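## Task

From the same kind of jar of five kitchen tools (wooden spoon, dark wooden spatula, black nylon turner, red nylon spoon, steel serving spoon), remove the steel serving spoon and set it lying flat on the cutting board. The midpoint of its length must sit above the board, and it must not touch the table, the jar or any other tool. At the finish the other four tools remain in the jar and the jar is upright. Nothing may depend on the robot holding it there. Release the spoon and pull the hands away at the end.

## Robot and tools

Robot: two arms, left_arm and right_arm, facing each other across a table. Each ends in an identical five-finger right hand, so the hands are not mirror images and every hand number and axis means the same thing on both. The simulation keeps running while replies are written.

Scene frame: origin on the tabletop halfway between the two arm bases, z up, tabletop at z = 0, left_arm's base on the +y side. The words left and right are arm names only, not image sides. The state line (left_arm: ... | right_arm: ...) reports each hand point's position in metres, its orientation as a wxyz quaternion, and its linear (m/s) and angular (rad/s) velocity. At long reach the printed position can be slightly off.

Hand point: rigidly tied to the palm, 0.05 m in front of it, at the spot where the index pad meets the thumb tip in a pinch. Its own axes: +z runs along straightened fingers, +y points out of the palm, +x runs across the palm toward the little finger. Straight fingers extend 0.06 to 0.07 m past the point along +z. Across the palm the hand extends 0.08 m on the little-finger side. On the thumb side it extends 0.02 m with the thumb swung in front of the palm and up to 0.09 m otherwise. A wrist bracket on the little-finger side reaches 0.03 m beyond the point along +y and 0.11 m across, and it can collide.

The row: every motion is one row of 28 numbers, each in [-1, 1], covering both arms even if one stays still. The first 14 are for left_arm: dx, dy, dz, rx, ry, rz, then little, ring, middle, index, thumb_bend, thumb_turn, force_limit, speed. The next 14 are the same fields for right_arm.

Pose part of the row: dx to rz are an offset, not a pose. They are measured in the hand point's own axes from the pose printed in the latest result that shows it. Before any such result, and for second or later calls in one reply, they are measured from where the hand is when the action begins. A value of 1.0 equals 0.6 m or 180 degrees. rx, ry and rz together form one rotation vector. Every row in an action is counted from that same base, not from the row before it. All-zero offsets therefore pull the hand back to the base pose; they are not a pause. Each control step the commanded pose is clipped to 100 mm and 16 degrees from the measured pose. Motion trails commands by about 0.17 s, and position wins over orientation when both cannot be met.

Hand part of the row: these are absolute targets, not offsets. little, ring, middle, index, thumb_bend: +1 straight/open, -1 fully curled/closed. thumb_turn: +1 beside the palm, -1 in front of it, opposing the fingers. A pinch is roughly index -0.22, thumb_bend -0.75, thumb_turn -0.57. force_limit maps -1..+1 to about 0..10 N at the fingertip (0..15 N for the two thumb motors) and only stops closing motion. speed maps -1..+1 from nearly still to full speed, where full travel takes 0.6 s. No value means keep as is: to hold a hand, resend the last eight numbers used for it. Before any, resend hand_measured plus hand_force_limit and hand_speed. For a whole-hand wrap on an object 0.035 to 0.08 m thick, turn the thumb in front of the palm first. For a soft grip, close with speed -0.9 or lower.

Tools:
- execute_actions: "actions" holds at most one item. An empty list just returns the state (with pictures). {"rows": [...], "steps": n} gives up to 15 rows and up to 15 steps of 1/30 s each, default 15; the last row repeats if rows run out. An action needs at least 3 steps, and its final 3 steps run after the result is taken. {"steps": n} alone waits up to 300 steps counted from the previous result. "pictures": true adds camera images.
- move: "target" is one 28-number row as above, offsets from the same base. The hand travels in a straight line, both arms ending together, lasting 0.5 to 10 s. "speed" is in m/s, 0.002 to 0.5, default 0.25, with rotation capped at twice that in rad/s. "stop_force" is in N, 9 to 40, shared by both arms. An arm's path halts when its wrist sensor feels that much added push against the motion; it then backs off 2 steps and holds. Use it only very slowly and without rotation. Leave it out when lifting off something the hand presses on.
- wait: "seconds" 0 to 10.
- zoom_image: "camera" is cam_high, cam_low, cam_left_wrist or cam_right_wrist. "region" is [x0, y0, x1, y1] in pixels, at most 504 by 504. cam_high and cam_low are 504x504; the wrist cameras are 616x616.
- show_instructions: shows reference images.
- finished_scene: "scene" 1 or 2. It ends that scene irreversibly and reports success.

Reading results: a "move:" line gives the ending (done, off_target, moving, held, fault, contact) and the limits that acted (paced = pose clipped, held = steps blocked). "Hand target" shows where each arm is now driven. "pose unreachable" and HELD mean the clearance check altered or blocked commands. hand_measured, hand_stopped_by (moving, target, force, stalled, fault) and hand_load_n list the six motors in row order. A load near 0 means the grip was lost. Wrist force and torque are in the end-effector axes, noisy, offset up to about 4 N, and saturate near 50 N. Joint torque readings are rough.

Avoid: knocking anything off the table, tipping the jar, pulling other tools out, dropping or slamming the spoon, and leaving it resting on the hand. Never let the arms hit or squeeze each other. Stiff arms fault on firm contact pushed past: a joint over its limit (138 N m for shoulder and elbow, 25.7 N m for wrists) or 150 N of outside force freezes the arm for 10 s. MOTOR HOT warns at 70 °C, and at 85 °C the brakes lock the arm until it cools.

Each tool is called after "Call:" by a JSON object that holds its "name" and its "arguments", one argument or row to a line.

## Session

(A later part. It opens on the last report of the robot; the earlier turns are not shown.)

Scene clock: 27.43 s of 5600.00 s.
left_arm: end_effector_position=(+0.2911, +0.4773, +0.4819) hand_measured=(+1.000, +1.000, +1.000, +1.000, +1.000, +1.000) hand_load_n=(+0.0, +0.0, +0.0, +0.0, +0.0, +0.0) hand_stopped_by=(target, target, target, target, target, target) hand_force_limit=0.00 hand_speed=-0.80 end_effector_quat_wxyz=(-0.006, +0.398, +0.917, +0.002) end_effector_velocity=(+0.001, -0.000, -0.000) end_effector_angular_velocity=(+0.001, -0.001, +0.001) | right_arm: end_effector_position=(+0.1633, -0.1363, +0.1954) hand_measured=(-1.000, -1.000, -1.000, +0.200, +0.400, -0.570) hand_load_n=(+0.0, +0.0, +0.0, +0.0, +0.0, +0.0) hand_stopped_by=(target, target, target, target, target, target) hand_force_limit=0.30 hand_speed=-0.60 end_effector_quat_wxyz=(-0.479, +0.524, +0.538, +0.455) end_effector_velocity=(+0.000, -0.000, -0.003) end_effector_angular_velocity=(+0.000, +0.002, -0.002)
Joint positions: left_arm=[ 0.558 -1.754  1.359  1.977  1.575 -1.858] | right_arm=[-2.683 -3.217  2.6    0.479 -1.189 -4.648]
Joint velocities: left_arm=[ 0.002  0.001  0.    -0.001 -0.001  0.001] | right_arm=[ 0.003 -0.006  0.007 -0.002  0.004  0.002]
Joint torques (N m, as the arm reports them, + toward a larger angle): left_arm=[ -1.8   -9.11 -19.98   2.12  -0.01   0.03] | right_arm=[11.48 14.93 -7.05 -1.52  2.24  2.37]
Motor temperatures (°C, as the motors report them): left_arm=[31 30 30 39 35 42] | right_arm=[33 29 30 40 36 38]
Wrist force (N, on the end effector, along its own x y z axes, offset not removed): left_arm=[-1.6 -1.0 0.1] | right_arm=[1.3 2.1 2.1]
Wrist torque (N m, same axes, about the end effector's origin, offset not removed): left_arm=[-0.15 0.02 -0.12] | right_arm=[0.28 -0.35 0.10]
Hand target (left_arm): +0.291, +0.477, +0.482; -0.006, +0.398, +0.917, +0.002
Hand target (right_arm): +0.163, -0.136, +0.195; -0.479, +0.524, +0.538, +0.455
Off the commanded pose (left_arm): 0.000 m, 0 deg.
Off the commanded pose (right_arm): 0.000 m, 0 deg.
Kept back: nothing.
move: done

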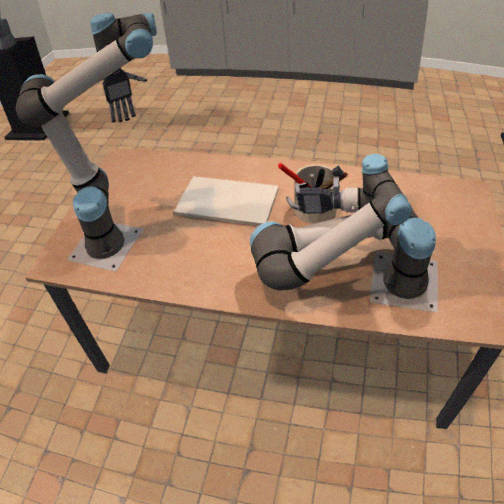

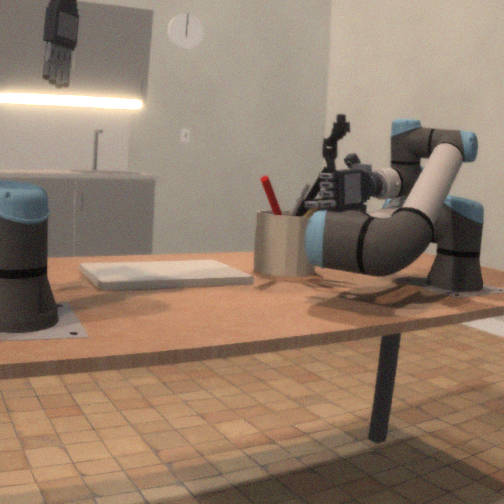

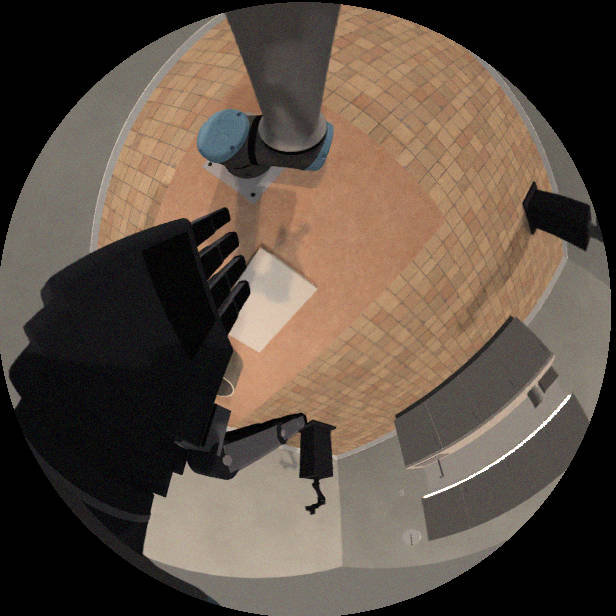

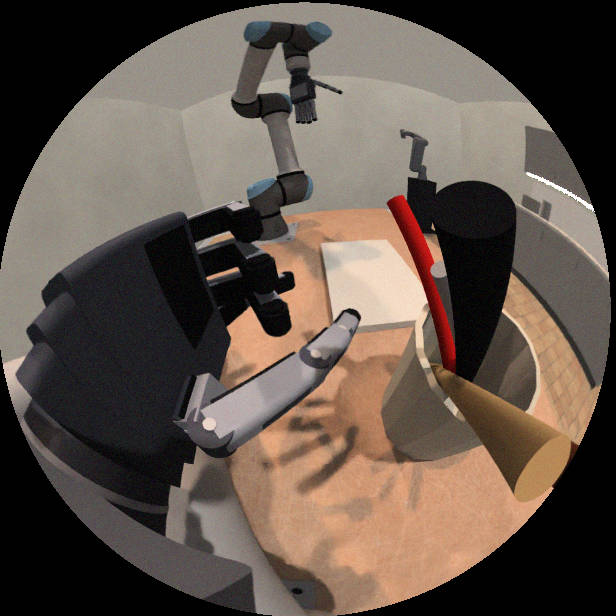

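Call:
{"name": "move", "arguments": {
  "target": [0,0,0,0,0,0,1,1,1,1,1,1,0,-0.8, 0,0.05,0,0,0,0,-1,-1,-1,0.2,0.4,-0.57,0.3,-0.6],
  "speed": 0.05
}}

Scene clock: 28.73 s of 5600.00 s.
left_arm: end_effector_position=(+0.2911, +0.4773, +0.4819) hand_measured=(+1.000, +1.000, +1.000, +1.000, +1.000, +1.000) hand_load_n=(+0.0, +0.0, +0.0, +0.0, +0.0, +0.0) hand_stopped_by=(target, target, target, target, target, target) hand_force_limit=0.00 hand_speed=-0.80 end_effector_quat_wxyz=(-0.006, +0.398, +0.917, +0.002) end_effector_velocity=(-0.000, -0.000, -0.000) end_effector_angular_velocity=(-0.003, +0.001, +0.000) | right_arm: end_effector_position=(+0.1929, -0.1354, +0.1950) hand_measured=(-1.000, -1.000, -1.000, +0.200, +0.400, -0.570) hand_load_n=(+0.0, +0.0, +0.0, +0.0, +0.0, +0.0) hand_stopped_by=(target, target, target, target, target, target) hand_force_limit=0.30 hand_speed=-0.60 end_effector_quat_wxyz=(-0.478, +0.525, +0.537, +0.456) end_effector_velocity=(+0.003, +0.001, +0.000) end_effector_angular_velocity=(-0.001, +0.004, +0.012)
Joint positions: left_arm=[ 0.558 -1.754  1.359  1.977  1.575 -1.858] | right_arm=[-2.952 -3.314  2.563  0.622 -1.455 -4.685]
Joint velocities: left_arm=[ 0.001 -0.001 -0.    -0.001  0.002  0.   ] | right_arm=[-0.05  -0.018 -0.009  0.028 -0.062 -0.004]
Joint torques (N m, as the arm reports them, + toward a larger angle): left_arm=[ -1.12  -9.09 -20.83   2.02  -0.01   0.09] | right_arm=[-13.18  16.57 -24.36   3.77  -1.4   -2.23]
Motor temperatures (°C, as the motors report them): left_arm=[31 30 30 39 35 42] | right_arm=[33 29 30 40 36 38]
Wrist force (N, on the end effector, along its own x y z axes, offset not removed): left_arm=[0.0 -1.0 1.2] | right_arm=[2.1 3.3 2.9]
Wrist torque (N m, same axes, about the end effector's origin, offset not removed): left_arm=[-0.21 -0.24 0.06] | right_arm=[0.52 -0.58 0.16]
Hand target (left_arm): +0.291, +0.477, +0.482; -0.006, +0.398, +0.917, +0.002
Hand target (right_arm): +0.193, -0.135, +0.195; -0.479, +0.525, +0.537, +0.455
Off the commanded pose (left_arm): 0.000 m, 0 deg.
Off the commanded pose (right_arm): 0.000 m, 0 deg.
Kept back: nothing.
move: done

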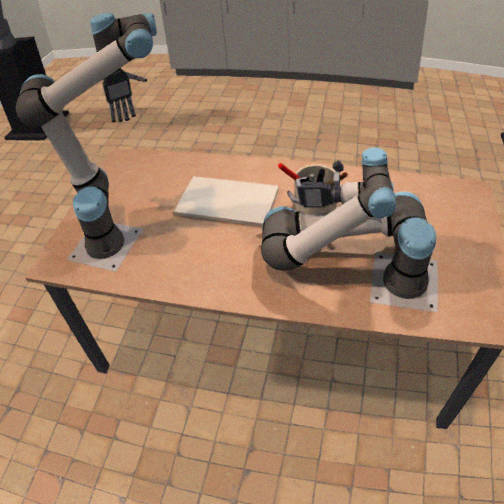

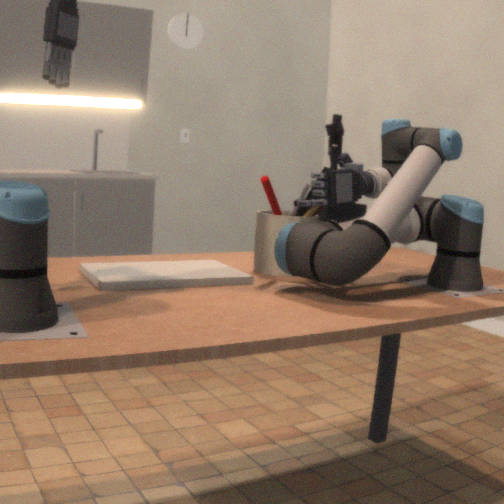

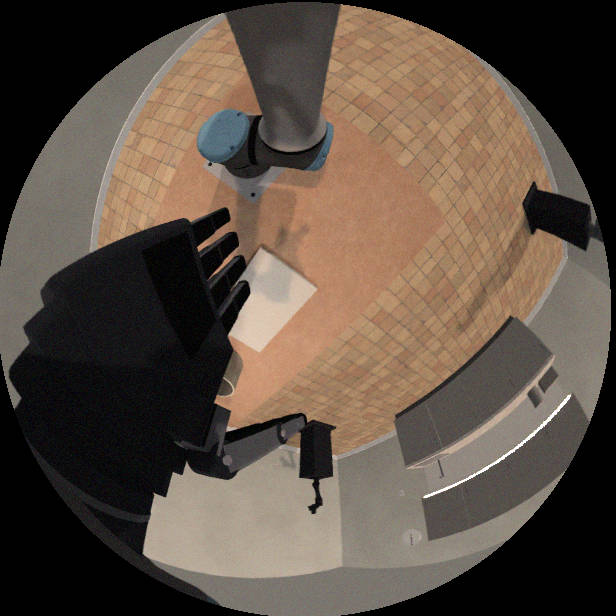

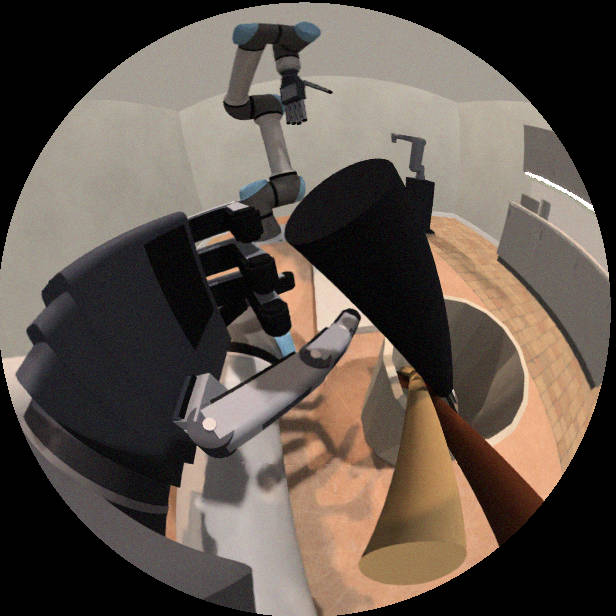

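Call:
{"name": "move", "arguments": {
  "target": [0,0,0,0,0,0,1,1,1,1,1,1,0,-0.8, 0,0.01,0.035,0,0,0,-1,-1,-1,0.2,0.4,-0.57,0.3,-0.6],
  "speed": 0.03
}}

Call:
{"name": "zoom_image", "arguments": {
  "camera": "cam_low",
  "region": [240,130,400,260]
}}

Call:
{"name": "zoom_image", "arguments": {
  "camera": "cam_high",
  "region": [260,140,380,230]
}}

Scene clock: 39.83 s of 5600.00 s.
left_arm: end_effector_position=(+0.2911, +0.4773, +0.4819) hand_measured=(+1.000, +1.000, +1.000, +1.000, +1.000, +1.000) hand_load_n=(+0.0, +0.0, +0.0, +0.0, +0.0, +0.0) hand_stopped_by=(target, target, target, target, target, target) hand_force_limit=0.00 hand_speed=-0.80 end_effector_quat_wxyz=(-0.006, +0.398, +0.917, +0.002) end_effector_velocity=(-0.000, +0.000, +0.000) end_effector_angular_velocity=(-0.002, -0.002, -0.000) | right_arm: end_effector_position=(+0.1971, -0.1184, +0.1933) hand_measured=(-1.000, -1.000, -1.000, +0.200, +0.400, -0.570) hand_load_n=(+0.0, +0.0, +0.0, +0.0, +0.0, +0.0) hand_stopped_by=(target, target, target, target, target, target) hand_force_limit=0.30 hand_speed=-0.60 end_effector_quat_wxyz=(-0.478, +0.525, +0.537, +0.456) end_effector_velocity=(-0.001, +0.000, -0.000) end_effector_angular_velocity=(+0.000, -0.001, +0.002)
Joint positions: left_arm=[ 0.558 -1.754  1.359  1.977  1.575 -1.858] | right_arm=[-3.    -3.385  2.533  0.725 -1.501 -4.691]
Joint velocities: left_arm=[-0.001 -0.001 -0.    -0.001 -0.001 -0.001] | right_arm=[ 0.003 -0.     0.    -0.     0.001 -0.001]
Joint torques (N m, as the arm reports them, + toward a larger angle): left_arm=[ -1.01  -9.52 -20.49   2.05  -0.11   0.1 ] | right_arm=[ -0.08  27.44 -13.66   1.55   0.2    0.16]
Motor temperatures (°C, as the motors report them): left_arm=[31 30 30 39 35 42] | right_arm=[33 29 30 40 36 38]
Wrist force (N, on the end effector, along its own x y z axes, offset not removed): left_arm=[0.5 -1.8 1.5] | right_arm=[2.4 2.7 3.3]
Wrist torque (N m, same axes, about the end effector's origin, offset not removed): left_arm=[-0.35 -0.37 0.05] | right_arm=[0.22 -0.59 0.18]
Hand target (left_arm): +0.291, +0.477, +0.482; -0.006, +0.398, +0.917, +0.002
Hand target (right_arm): +0.197, -0.118, +0.193; -0.478, +0.525, +0.537, +0.456
Off the commanded pose (left_arm): 0.000 m, 0 deg.
Off the commanded pose (right_arm): 0.004 m, 0 deg.
FORCE FAULT: contact force on the right arm reached its limit, and that arm stopped for 10 seconds. The contact can be on any part of that arm, not only on its tool. That arm's remaining commands of this call were not run. That arm holds still and accepts commands again. Move the arm away from the contact; if what it grips holds it there, let go first. Pushing or pulling that hard again can fault the arm again.
Kept back: nothing.
move: fault (right_arm)

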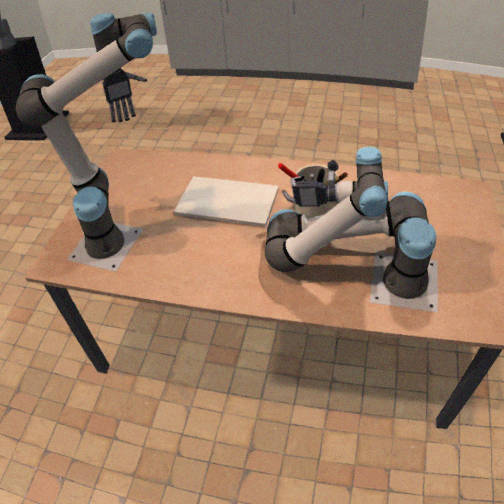

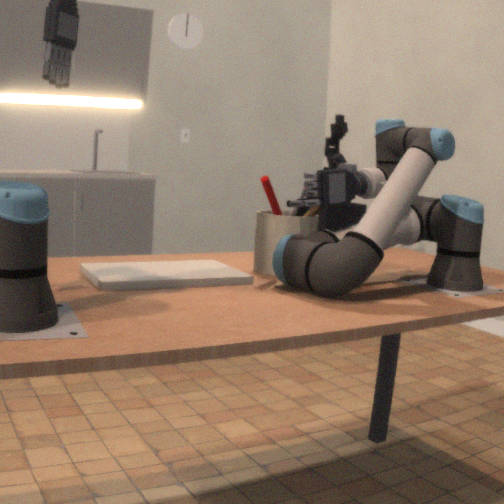

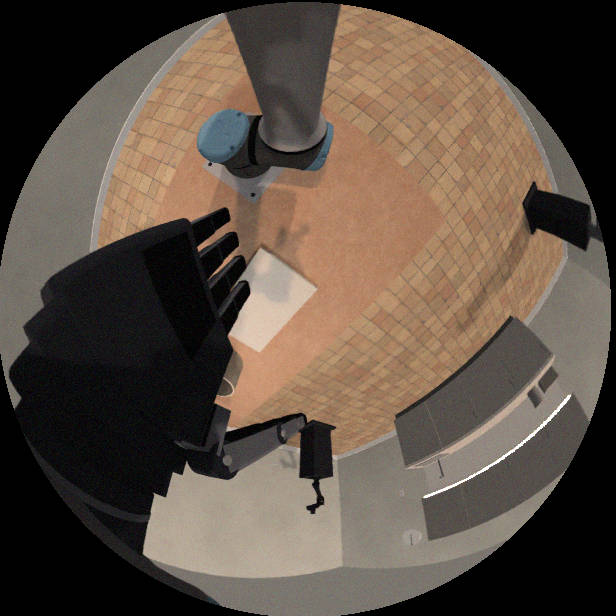

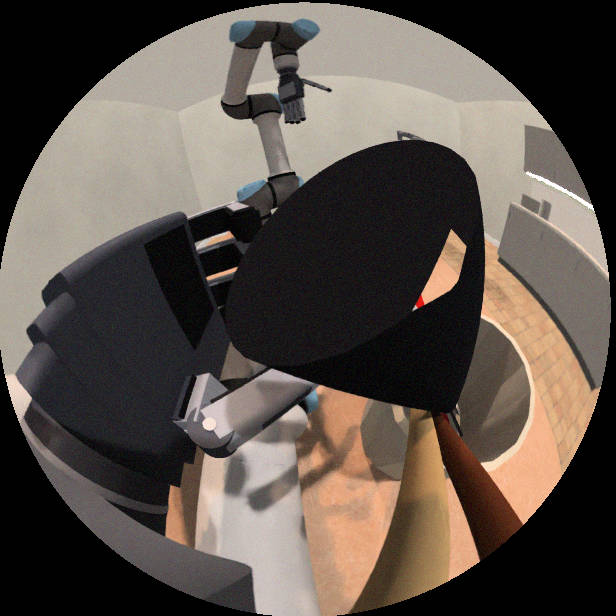

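Region (240, 130, 400, 260) of cam_low's 504x504 image, scaled by 3.150, with more detail than that image has; it fills the top 410 rows of this view, and the rest is white.

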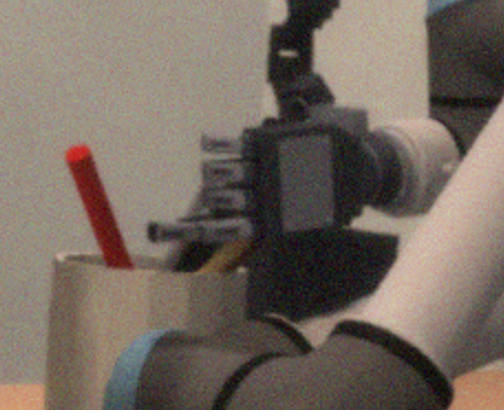

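Region (260, 140, 380, 230) of cam_high's 504x504 image, scaled by 4.200, with more detail than that image has; it fills the top 378 rows of this view, and the rest is white.

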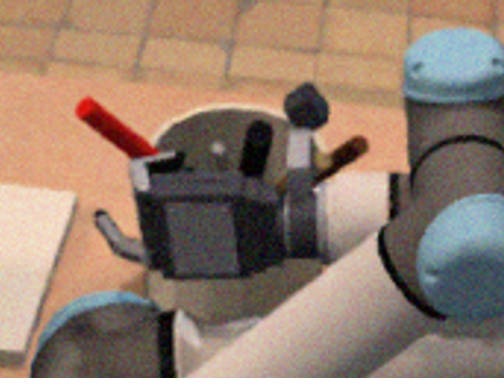

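Call:
{"name": "move", "arguments": {
  "target": [0,0,0,0,0,0,1,1,1,1,1,1,0,-0.8, 0.03,-0.06,-0.02,0,0,0,-1,-1,-1,0.2,0.4,-0.57,0.3,-0.6],
  "speed": 0.06
}}

Call:
{"name": "move", "arguments": {
  "target": [0,0,0,0,0,0,1,1,1,1,1,1,0,-0.8, -0.015,0,-0.085,0,0,0,-1,-1,-1,0.2,0.4,-0.57,0.3,-0.6],
  "speed": 0.06
}}

Call:
{"name": "zoom_image", "arguments": {
  "camera": "cam_high",
  "region": [260,140,380,230]
}}

Scene clock: 41.30 s of 5600.00 s.
left_arm: end_effector_position=(+0.2911, +0.4773, +0.4819) hand_measured=(+1.000, +1.000, +1.000, +1.000, +1.000, +1.000) hand_load_n=(+0.0, +0.0, +0.0, +0.0, +0.0, +0.0) hand_stopped_by=(target, target, target, target, target, target) hand_force_limit=0.00 hand_speed=-0.80 end_effector_quat_wxyz=(-0.006, +0.398, +0.917, +0.002) end_effector_velocity=(+0.000, -0.000, +0.000) end_effector_angular_velocity=(+0.000, -0.001, +0.001) | right_arm: end_effector_position=(+0.1621, -0.1291, +0.2130) hand_measured=(-1.000, -1.000, -1.000, +0.200, +0.400, -0.570) hand_load_n=(+0.0, +0.0, +0.0, +0.0, +0.0, +0.0) hand_stopped_by=(target, target, target, target, target, target) hand_force_limit=0.30 hand_speed=-0.60 end_effector_quat_wxyz=(-0.479, +0.524, +0.537, +0.455) end_effector_velocity=(-0.002, -0.001, +0.001) end_effector_angular_velocity=(+0.000, -0.003, -0.013)
Joint positions: left_arm=[ 0.558 -1.754  1.359  1.977  1.575 -1.858] | right_arm=[-2.7   -3.205  2.549  0.52  -1.206 -4.651]
Joint velocities: left_arm=[ 0.     0.001 -0.    -0.001 -0.001 -0.001] | right_arm=[ 0.056  0.019  0.004 -0.027  0.07   0.007]
Joint torques (N m, as the arm reports them, + toward a larger angle): left_arm=[ -1.46  -9.33 -20.35   2.06  -0.06   0.08] | right_arm=[12.63 37.15 -5.69 -1.26  2.04  1.85]
Motor temperatures (°C, as the motors report them): left_arm=[31 30 30 39 35 42] | right_arm=[33 29 30 40 36 38]
Wrist force (N, on the end effector, along its own x y z axes, offset not removed): left_arm=[0.5 -0.8 1.1] | right_arm=[0.5 0.0 2.1]
Wrist torque (N m, same axes, about the end effector's origin, offset not removed): left_arm=[-0.16 -0.39 0.05] | right_arm=[0.02 -0.27 -0.05]
Hand target (left_arm): +0.291, +0.477, +0.482; -0.006, +0.398, +0.917, +0.002
Hand target (right_arm): +0.162, -0.129, +0.213; -0.478, +0.525, +0.537, +0.456
Off the commanded pose (left_arm): 0.000 m, 0 deg.
Off the commanded pose (right_arm): 0.001 m, 0 deg.
Kept back: nothing.
move: done

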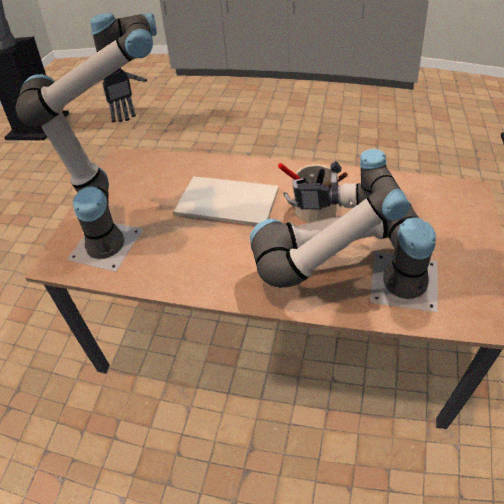

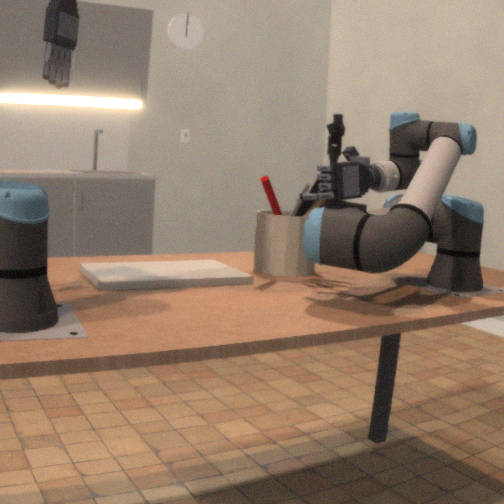

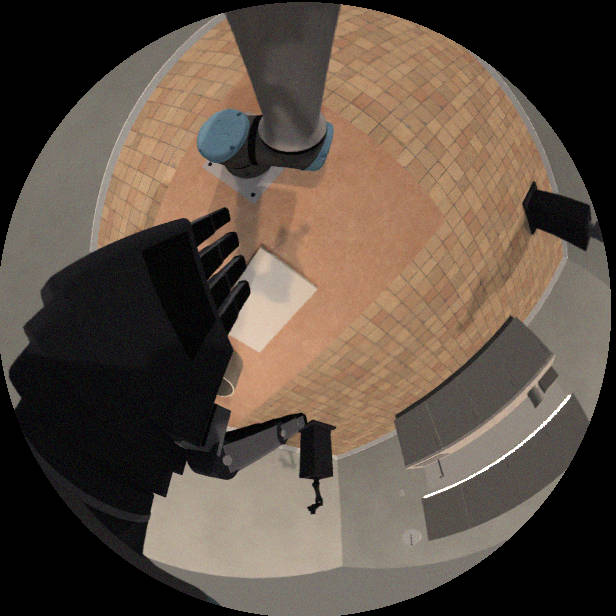

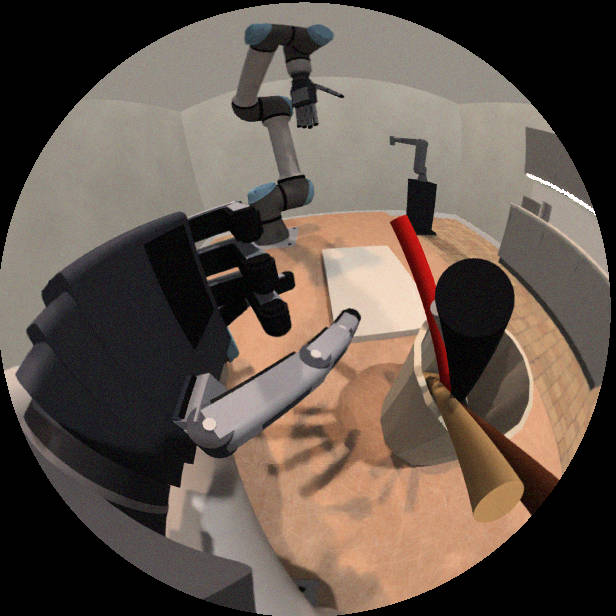

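Scene clock: 42.40 s of 5600.00 s.
left_arm: end_effector_position=(+0.2911, +0.4773, +0.4819) hand_measured=(+1.000, +1.000, +1.000, +1.000, +1.000, +1.000) hand_load_n=(+0.0, +0.0, +0.0, +0.0, +0.0, +0.0) hand_stopped_by=(target, target, target, target, target, target) hand_force_limit=0.00 hand_speed=-0.80 end_effector_quat_wxyz=(-0.006, +0.398, +0.917, +0.002) end_effector_velocity=(+0.000, -0.001, -0.001) end_effector_angular_velocity=(+0.000, +0.000, -0.003) | right_arm: end_effector_position=(+0.1649, -0.1574, +0.2107) hand_measured=(-1.000, -1.000, -1.000, +0.200, +0.400, -0.570) hand_load_n=(+0.0, +0.0, +0.0, +0.0, +0.0, +0.0) hand_stopped_by=(target, target, target, target, target, target) hand_force_limit=0.30 hand_speed=-0.60 end_effector_quat_wxyz=(-0.482, +0.523, +0.539, +0.452) end_effector_velocity=(+0.000, -0.000, +0.000) end_effector_angular_velocity=(-0.001, -0.000, +0.000)
Joint positions: left_arm=[ 0.558 -1.754  1.359  1.977  1.575 -1.858] | right_arm=[-2.598 -3.057  2.597  0.319 -1.115 -4.634]
Joint velocities: left_arm=[-0.002  0.002 -0.    -0.001  0.     0.001] | right_arm=[-0.002 -0.    -0.001  0.    -0.003 -0.   ]
Joint torques (N m, as the arm reports them, + toward a larger angle): left_arm=[ -1.27  -9.16 -20.44   2.02   0.04   0.05] | right_arm=[-13.06  15.19 -28.6    3.84  -1.6    1.42]
Motor temperatures (°C, as the motors report them): left_arm=[31 30 30 39 35 42] | right_arm=[33 29 30 40 36 38]
Wrist force (N, on the end effector, along its own x y z axes, offset not removed): left_arm=[-0.2 0.3 1.0] | right_arm=[1.1 1.9 1.6]
Wrist torque (N m, same axes, about the end effector's origin, offset not removed): left_arm=[0.09 -0.20 0.08] | right_arm=[0.34 -0.42 0.08]
Hand target (left_arm): +0.291, +0.477, +0.482; -0.006, +0.398, +0.917, +0.002
Hand target (right_arm): +0.165, -0.157, +0.211; -0.481, +0.523, +0.539, +0.452
Off the commanded pose (left_arm): 0.000 m, 0 deg.
Off the commanded pose (right_arm): 0.023 m, 1 deg.
Kept back: nothing.
move: held (right_arm); limits=held; held on 11 of 33 steps (right_arm), including the last (right_arm)
pose unreachable (right arm): on one or more control steps of this call this arm could not follow its commanded pose, so it was not sent that pose on those steps. On the call's last step it was still not sent that pose. It may still have moved: this result reports where it is.
cause: the commanded pose would bring two parts of the arm too close to each other (joints 3 (elbow) to 5 (wrist 2) lie between them).

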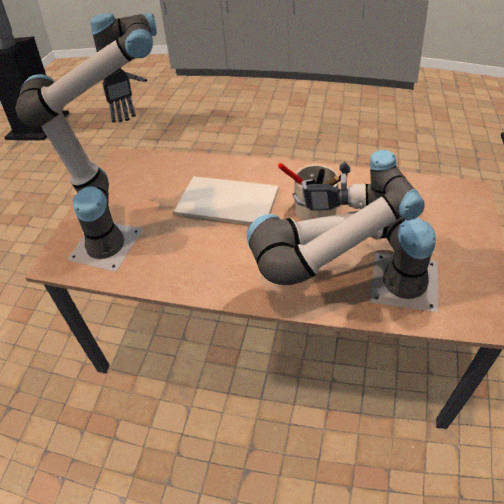

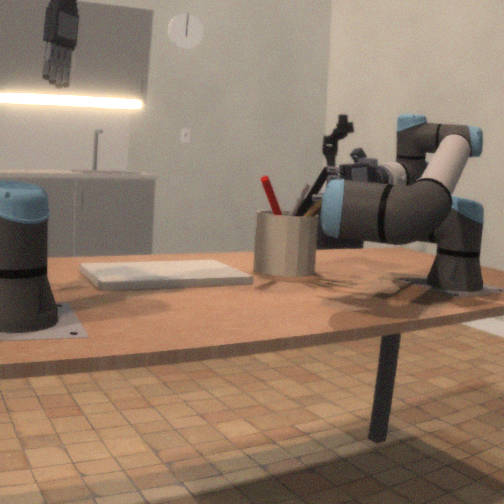

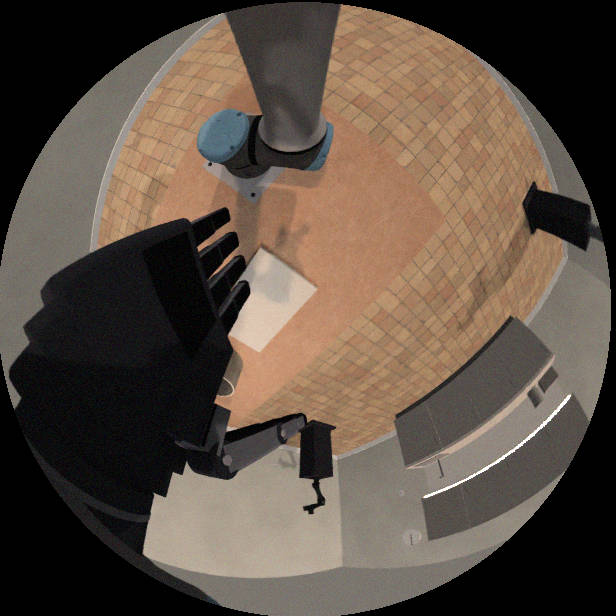

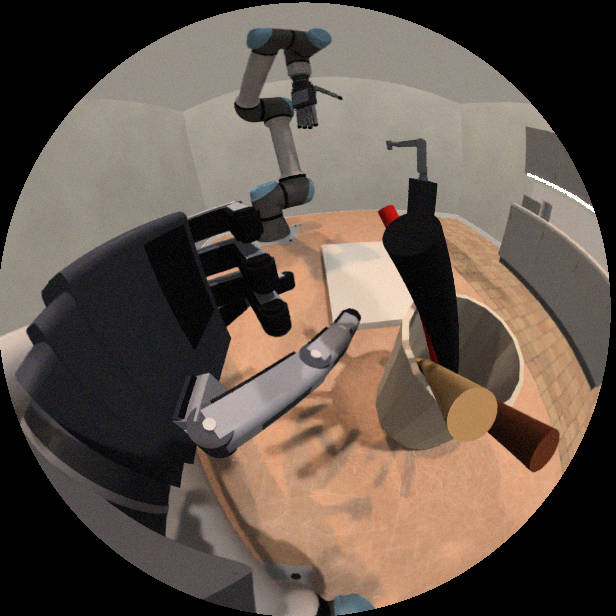

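Region (260, 140, 380, 230) of cam_high's 504x504 image, scaled by 4.200, with more detail than that image has; it fills the top 378 rows of this view, and the rest is white.

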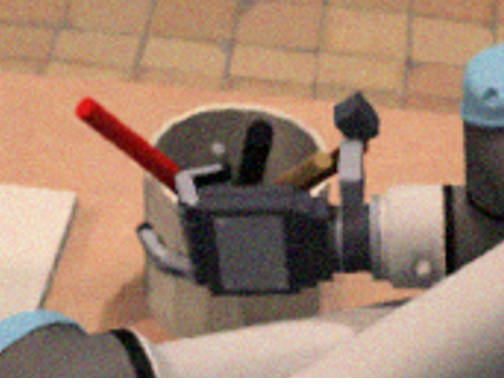

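Call:
{"name": "move", "arguments": {
  "target": [0,0,0,0,0,0,1,1,1,1,1,1,0,-0.8, 0.1,0,0.055,0,-0.17,0,-1,-1,-1,0.2,0.4,-0.57,0.3,-0.6],
  "speed": 0.1
}}

Scene clock: 45.97 s of 5600.00 s.
left_arm: end_effector_position=(+0.2911, +0.4773, +0.4819) hand_measured=(+1.000, +1.000, +1.000, +1.000, +1.000, +1.000) hand_load_n=(+0.0, +0.0, +0.0, +0.0, +0.0, +0.0) hand_stopped_by=(target, target, target, target, target, target) hand_force_limit=0.00 hand_speed=-0.80 end_effector_quat_wxyz=(-0.006, +0.398, +0.917, +0.002) end_effector_velocity=(-0.000, +0.001, +0.000) end_effector_angular_velocity=(-0.001, -0.001, -0.001) | right_arm: end_effector_position=(+0.1638, -0.1174, +0.2660) hand_measured=(-1.000, -1.000, -1.000, +0.200, +0.400, -0.570) hand_load_n=(+0.0, +0.0, +0.0, +0.0, +0.0, +0.0) hand_stopped_by=(target, target, target, target, target, target) hand_force_limit=0.30 hand_speed=-0.60 end_effector_quat_wxyz=(-0.322, +0.623, +0.646, +0.300) end_effector_velocity=(+0.001, +0.001, +0.002) end_effector_angular_velocity=(-0.018, +0.002, +0.002)
Joint positions: left_arm=[ 0.558 -1.754  1.359  1.977  1.575 -1.858] | right_arm=[-2.878 -3.128  1.999  0.463 -1.435 -4.588]
Joint velocities: left_arm=[-0.001 -0.002  0.     0.001 -0.001  0.   ] | right_arm=[-0.011  0.003 -0.021  0.002 -0.014 -0.004]
Joint torques (N m, as the arm reports them, + toward a larger angle): left_arm=[ -1.27  -9.1  -20.57   1.91  -0.05   0.01] | right_arm=[-10.89  41.26 -20.92   2.54  -1.23  -2.  ]
Motor temperatures (°C, as the motors report them): left_arm=[31 30 30 39 35 42] | right_arm=[33 29 30 40 36 38]
Wrist force (N, on the end effector, along its own x y z axes, offset not removed): left_arm=[0.4 -1.0 1.3] | right_arm=[1.8 3.5 2.1]
Wrist torque (N m, same axes, about the end effector's origin, offset not removed): left_arm=[-0.18 -0.35 0.10] | right_arm=[0.55 -0.43 0.17]
Hand target (left_arm): +0.291, +0.477, +0.482; -0.006, +0.398, +0.917, +0.002
Hand target (right_arm): +0.164, -0.117, +0.266; -0.322, +0.623, +0.647, +0.299
Off the commanded pose (left_arm): 0.000 m, 0 deg.
Off the commanded pose (right_arm): 0.000 m, 0 deg.
Kept back: nothing.
move: done

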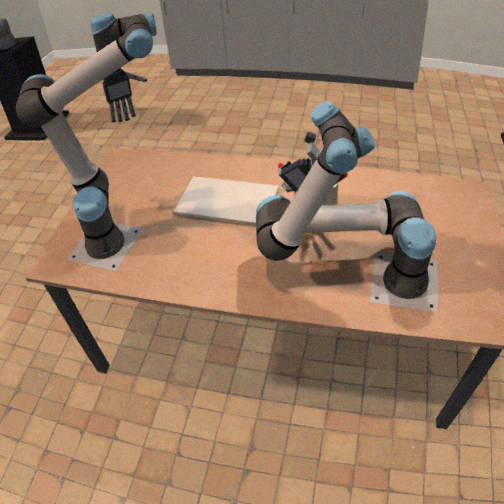

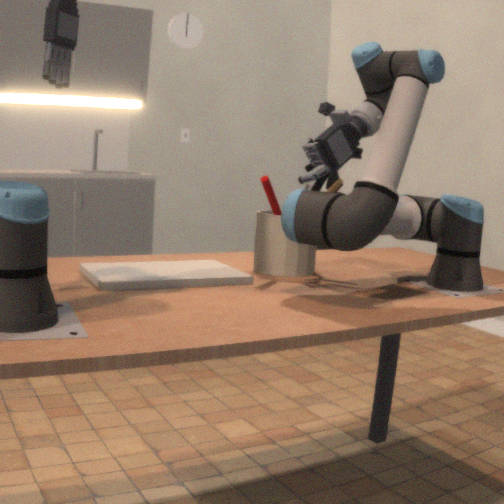

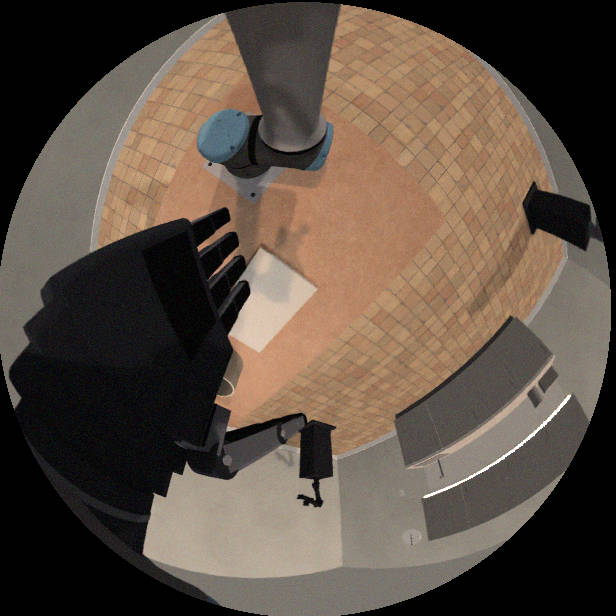

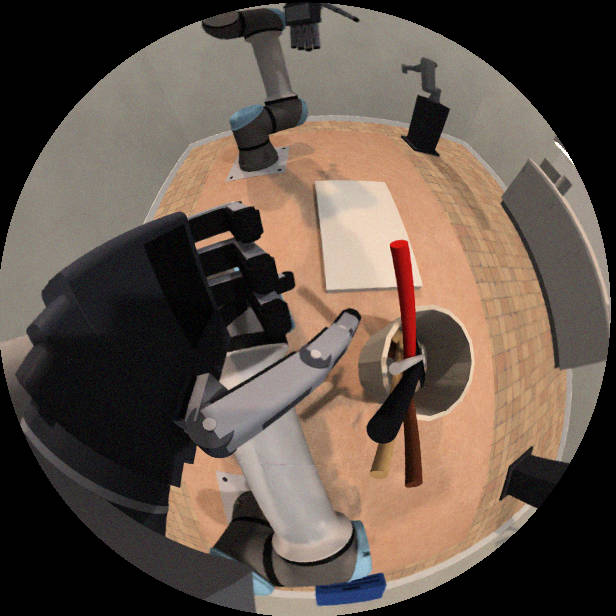

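Call:
{"name": "move", "arguments": {
  "target": [0,0,0,0,0,0,1,1,1,1,1,1,0,-0.8, -0.03,0.06,0.05,0,0,0,-1,-1,-1,0.2,0.4,-0.57,0.3,-0.6],
  "speed": 0.05
}}

Scene clock: 47.67 s of 5600.00 s.
left_arm: end_effector_position=(+0.2911, +0.4773, +0.4819) hand_measured=(+1.000, +1.000, +1.000, +1.000, +1.000, +1.000) hand_load_n=(+0.0, +0.0, +0.0, +0.0, +0.0, +0.0) hand_stopped_by=(target, target, target, target, target, target) hand_force_limit=0.00 hand_speed=-0.80 end_effector_quat_wxyz=(-0.006, +0.398, +0.917, +0.002) end_effector_velocity=(+0.000, +0.000, +0.000) end_effector_angular_velocity=(+0.001, -0.000, +0.002) | right_arm: end_effector_position=(+0.1984, -0.1033, +0.2331) hand_measured=(-1.000, -1.000, -1.000, +0.200, +0.400, -0.570) hand_load_n=(+0.0, +0.0, +0.0, +0.0, +0.0, +0.0) hand_stopped_by=(target, target, target, target, target, target) hand_force_limit=0.30 hand_speed=-0.60 end_effector_quat_wxyz=(-0.322, +0.623, +0.646, +0.300) end_effector_velocity=(+0.001, +0.001, -0.002) end_effector_angular_velocity=(+0.001, +0.001, +0.003)
Joint positions: left_arm=[ 0.558 -1.754  1.359  1.977  1.575 -1.858] | right_arm=[-3.049 -3.238  2.016  0.563 -1.57  -4.694]
Joint velocities: left_arm=[-0.    -0.     0.     0.001 -0.001 -0.002] | right_arm=[-0.006 -0.005  0.     0.006 -0.008 -0.005]
Joint torques (N m, as the arm reports them, + toward a larger angle): left_arm=[ -1.3   -9.36 -20.88   1.94   0.03   0.1 ] | right_arm=[-14.64  21.5   -3.55   2.1   -1.83  -2.47]
Motor temperatures (°C, as the motors report them): left_arm=[31 30 30 39 35 42] | right_arm=[33 29 30 40 36 38]
Wrist force (N, on the end effector, along its own x y z axes, offset not removed): left_arm=[0.2 -0.7 0.1] | right_arm=[0.9 1.8 0.7]
Wrist torque (N m, same axes, about the end effector's origin, offset not removed): left_arm=[-0.05 -0.26 0.09] | right_arm=[0.48 -0.30 0.09]
Hand target (left_arm): +0.291, +0.477, +0.482; -0.006, +0.398, +0.917, +0.002
Hand target (right_arm): +0.199, -0.103, +0.233; -0.322, +0.623, +0.646, +0.300
Off the commanded pose (left_arm): 0.000 m, 0 deg.
Off the commanded pose (right_arm): 0.000 m, 0 deg.
Kept back: nothing.
move: done

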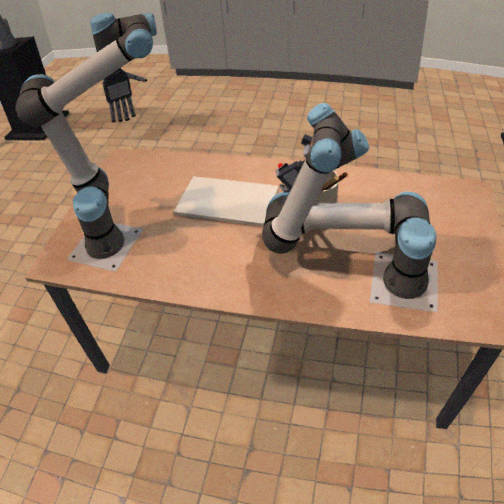

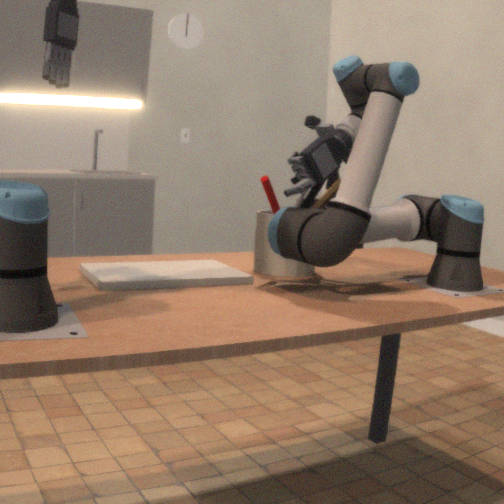

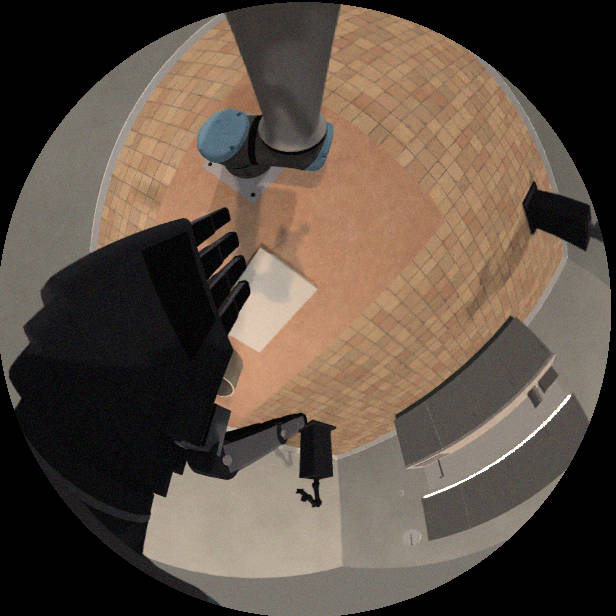

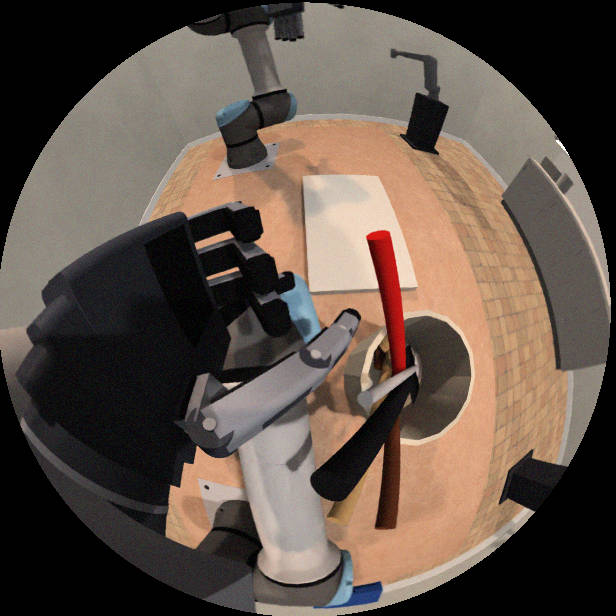

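Call:
{"name": "move", "arguments": {
  "target": [0,0,0,0,0,0,1,1,1,1,1,1,0,-0.8, -0.07,0.02,0,0,0,0,-1,-1,-1,0.2,0.4,-0.57,0.3,-0.6],
  "speed": 0.04
}}

Scene clock: 49.43 s of 5600.00 s.
left_arm: end_effector_position=(+0.2911, +0.4773, +0.4819) hand_measured=(+1.000, +1.000, +1.000, +1.000, +1.000, +1.000) hand_load_n=(+0.0, +0.0, +0.0, +0.0, +0.0, +0.0) hand_stopped_by=(target, target, target, target, target, target) hand_force_limit=0.00 hand_speed=-0.80 end_effector_quat_wxyz=(-0.006, +0.398, +0.917, +0.002) end_effector_velocity=(-0.000, +0.001, +0.000) end_effector_angular_velocity=(-0.000, -0.000, +0.001) | right_arm: end_effector_position=(+0.2110, -0.1283, +0.1999) hand_measured=(-1.000, -1.000, -1.000, +0.200, +0.400, -0.570) hand_load_n=(+0.0, +0.0, +0.0, +0.0, +0.0, +0.0) hand_stopped_by=(target, target, target, target, target, target) hand_force_limit=0.30 hand_speed=-0.60 end_effector_quat_wxyz=(-0.322, +0.623, +0.646, +0.300) end_effector_velocity=(+0.001, -0.001, -0.002) end_effector_angular_velocity=(-0.001, -0.001, +0.000)
Joint positions: left_arm=[ 0.558 -1.754  1.359  1.977  1.575 -1.858] | right_arm=[-3.104 -3.303  2.121  0.523 -1.613 -4.727]
Joint velocities: left_arm=[ 0.001 -0.001  0.     0.001 -0.    -0.   ] | right_arm=[-0.004 -0.005  0.006 -0.002 -0.003 -0.003]
Joint torques (N m, as the arm reports them, + toward a larger angle): left_arm=[ -1.68  -9.55 -20.53   2.02  -0.03   0.09] | right_arm=[-13.47  23.55   1.56  -2.84  -1.71  -2.08]
Motor temperatures (°C, as the motors report them): left_arm=[31 30 30 39 35 42] | right_arm=[33 29 30 40 36 38]
Wrist force (N, on the end effector, along its own x y z axes, offset not removed): left_arm=[0.6 -1.7 0.1] | right_arm=[0.0 1.7 1.1]
Wrist torque (N m, same axes, about the end effector's origin, offset not removed): left_arm=[-0.29 -0.35 0.07] | right_arm=[0.28 -0.18 -0.02]
Hand target (left_arm): +0.291, +0.477, +0.482; -0.006, +0.398, +0.917, +0.002
Hand target (right_arm): +0.211, -0.128, +0.200; -0.322, +0.623, +0.646, +0.300
Off the commanded pose (left_arm): 0.000 m, 0 deg.
Off the commanded pose (right_arm): 0.000 m, 0 deg.
Kept back: nothing.
move: done

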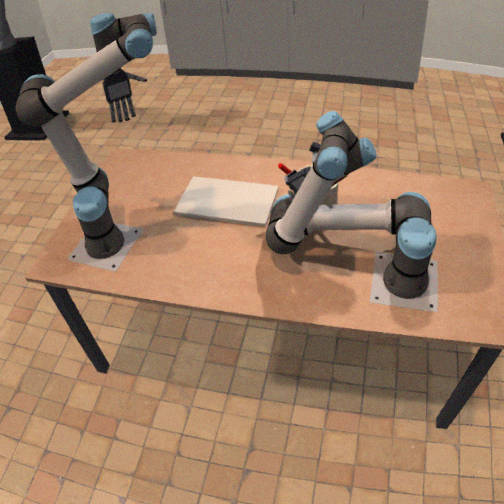

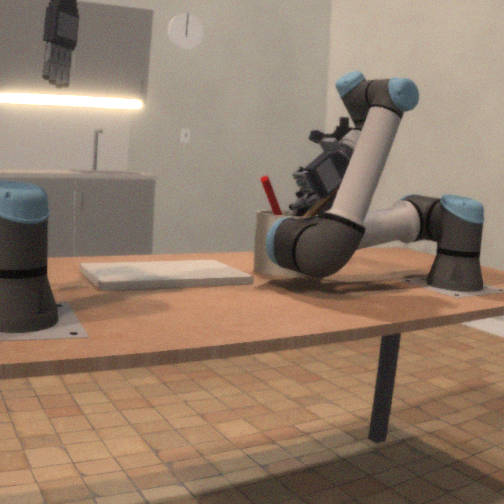

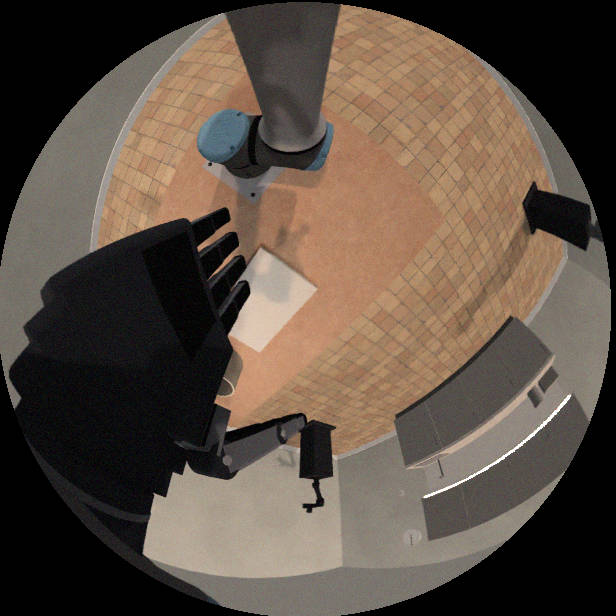

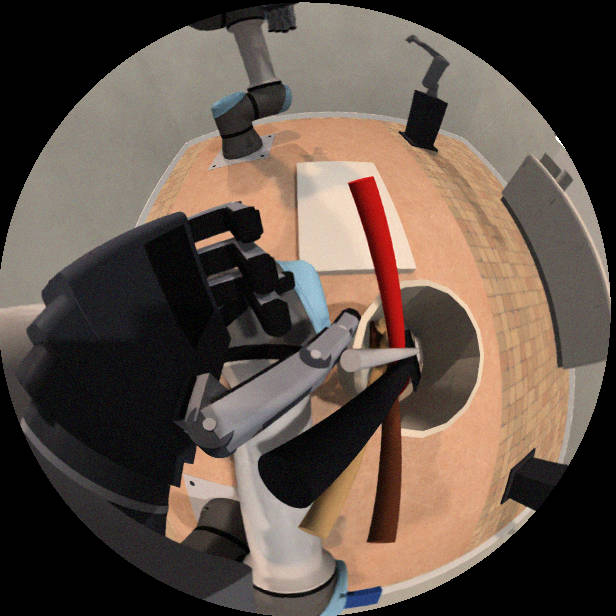

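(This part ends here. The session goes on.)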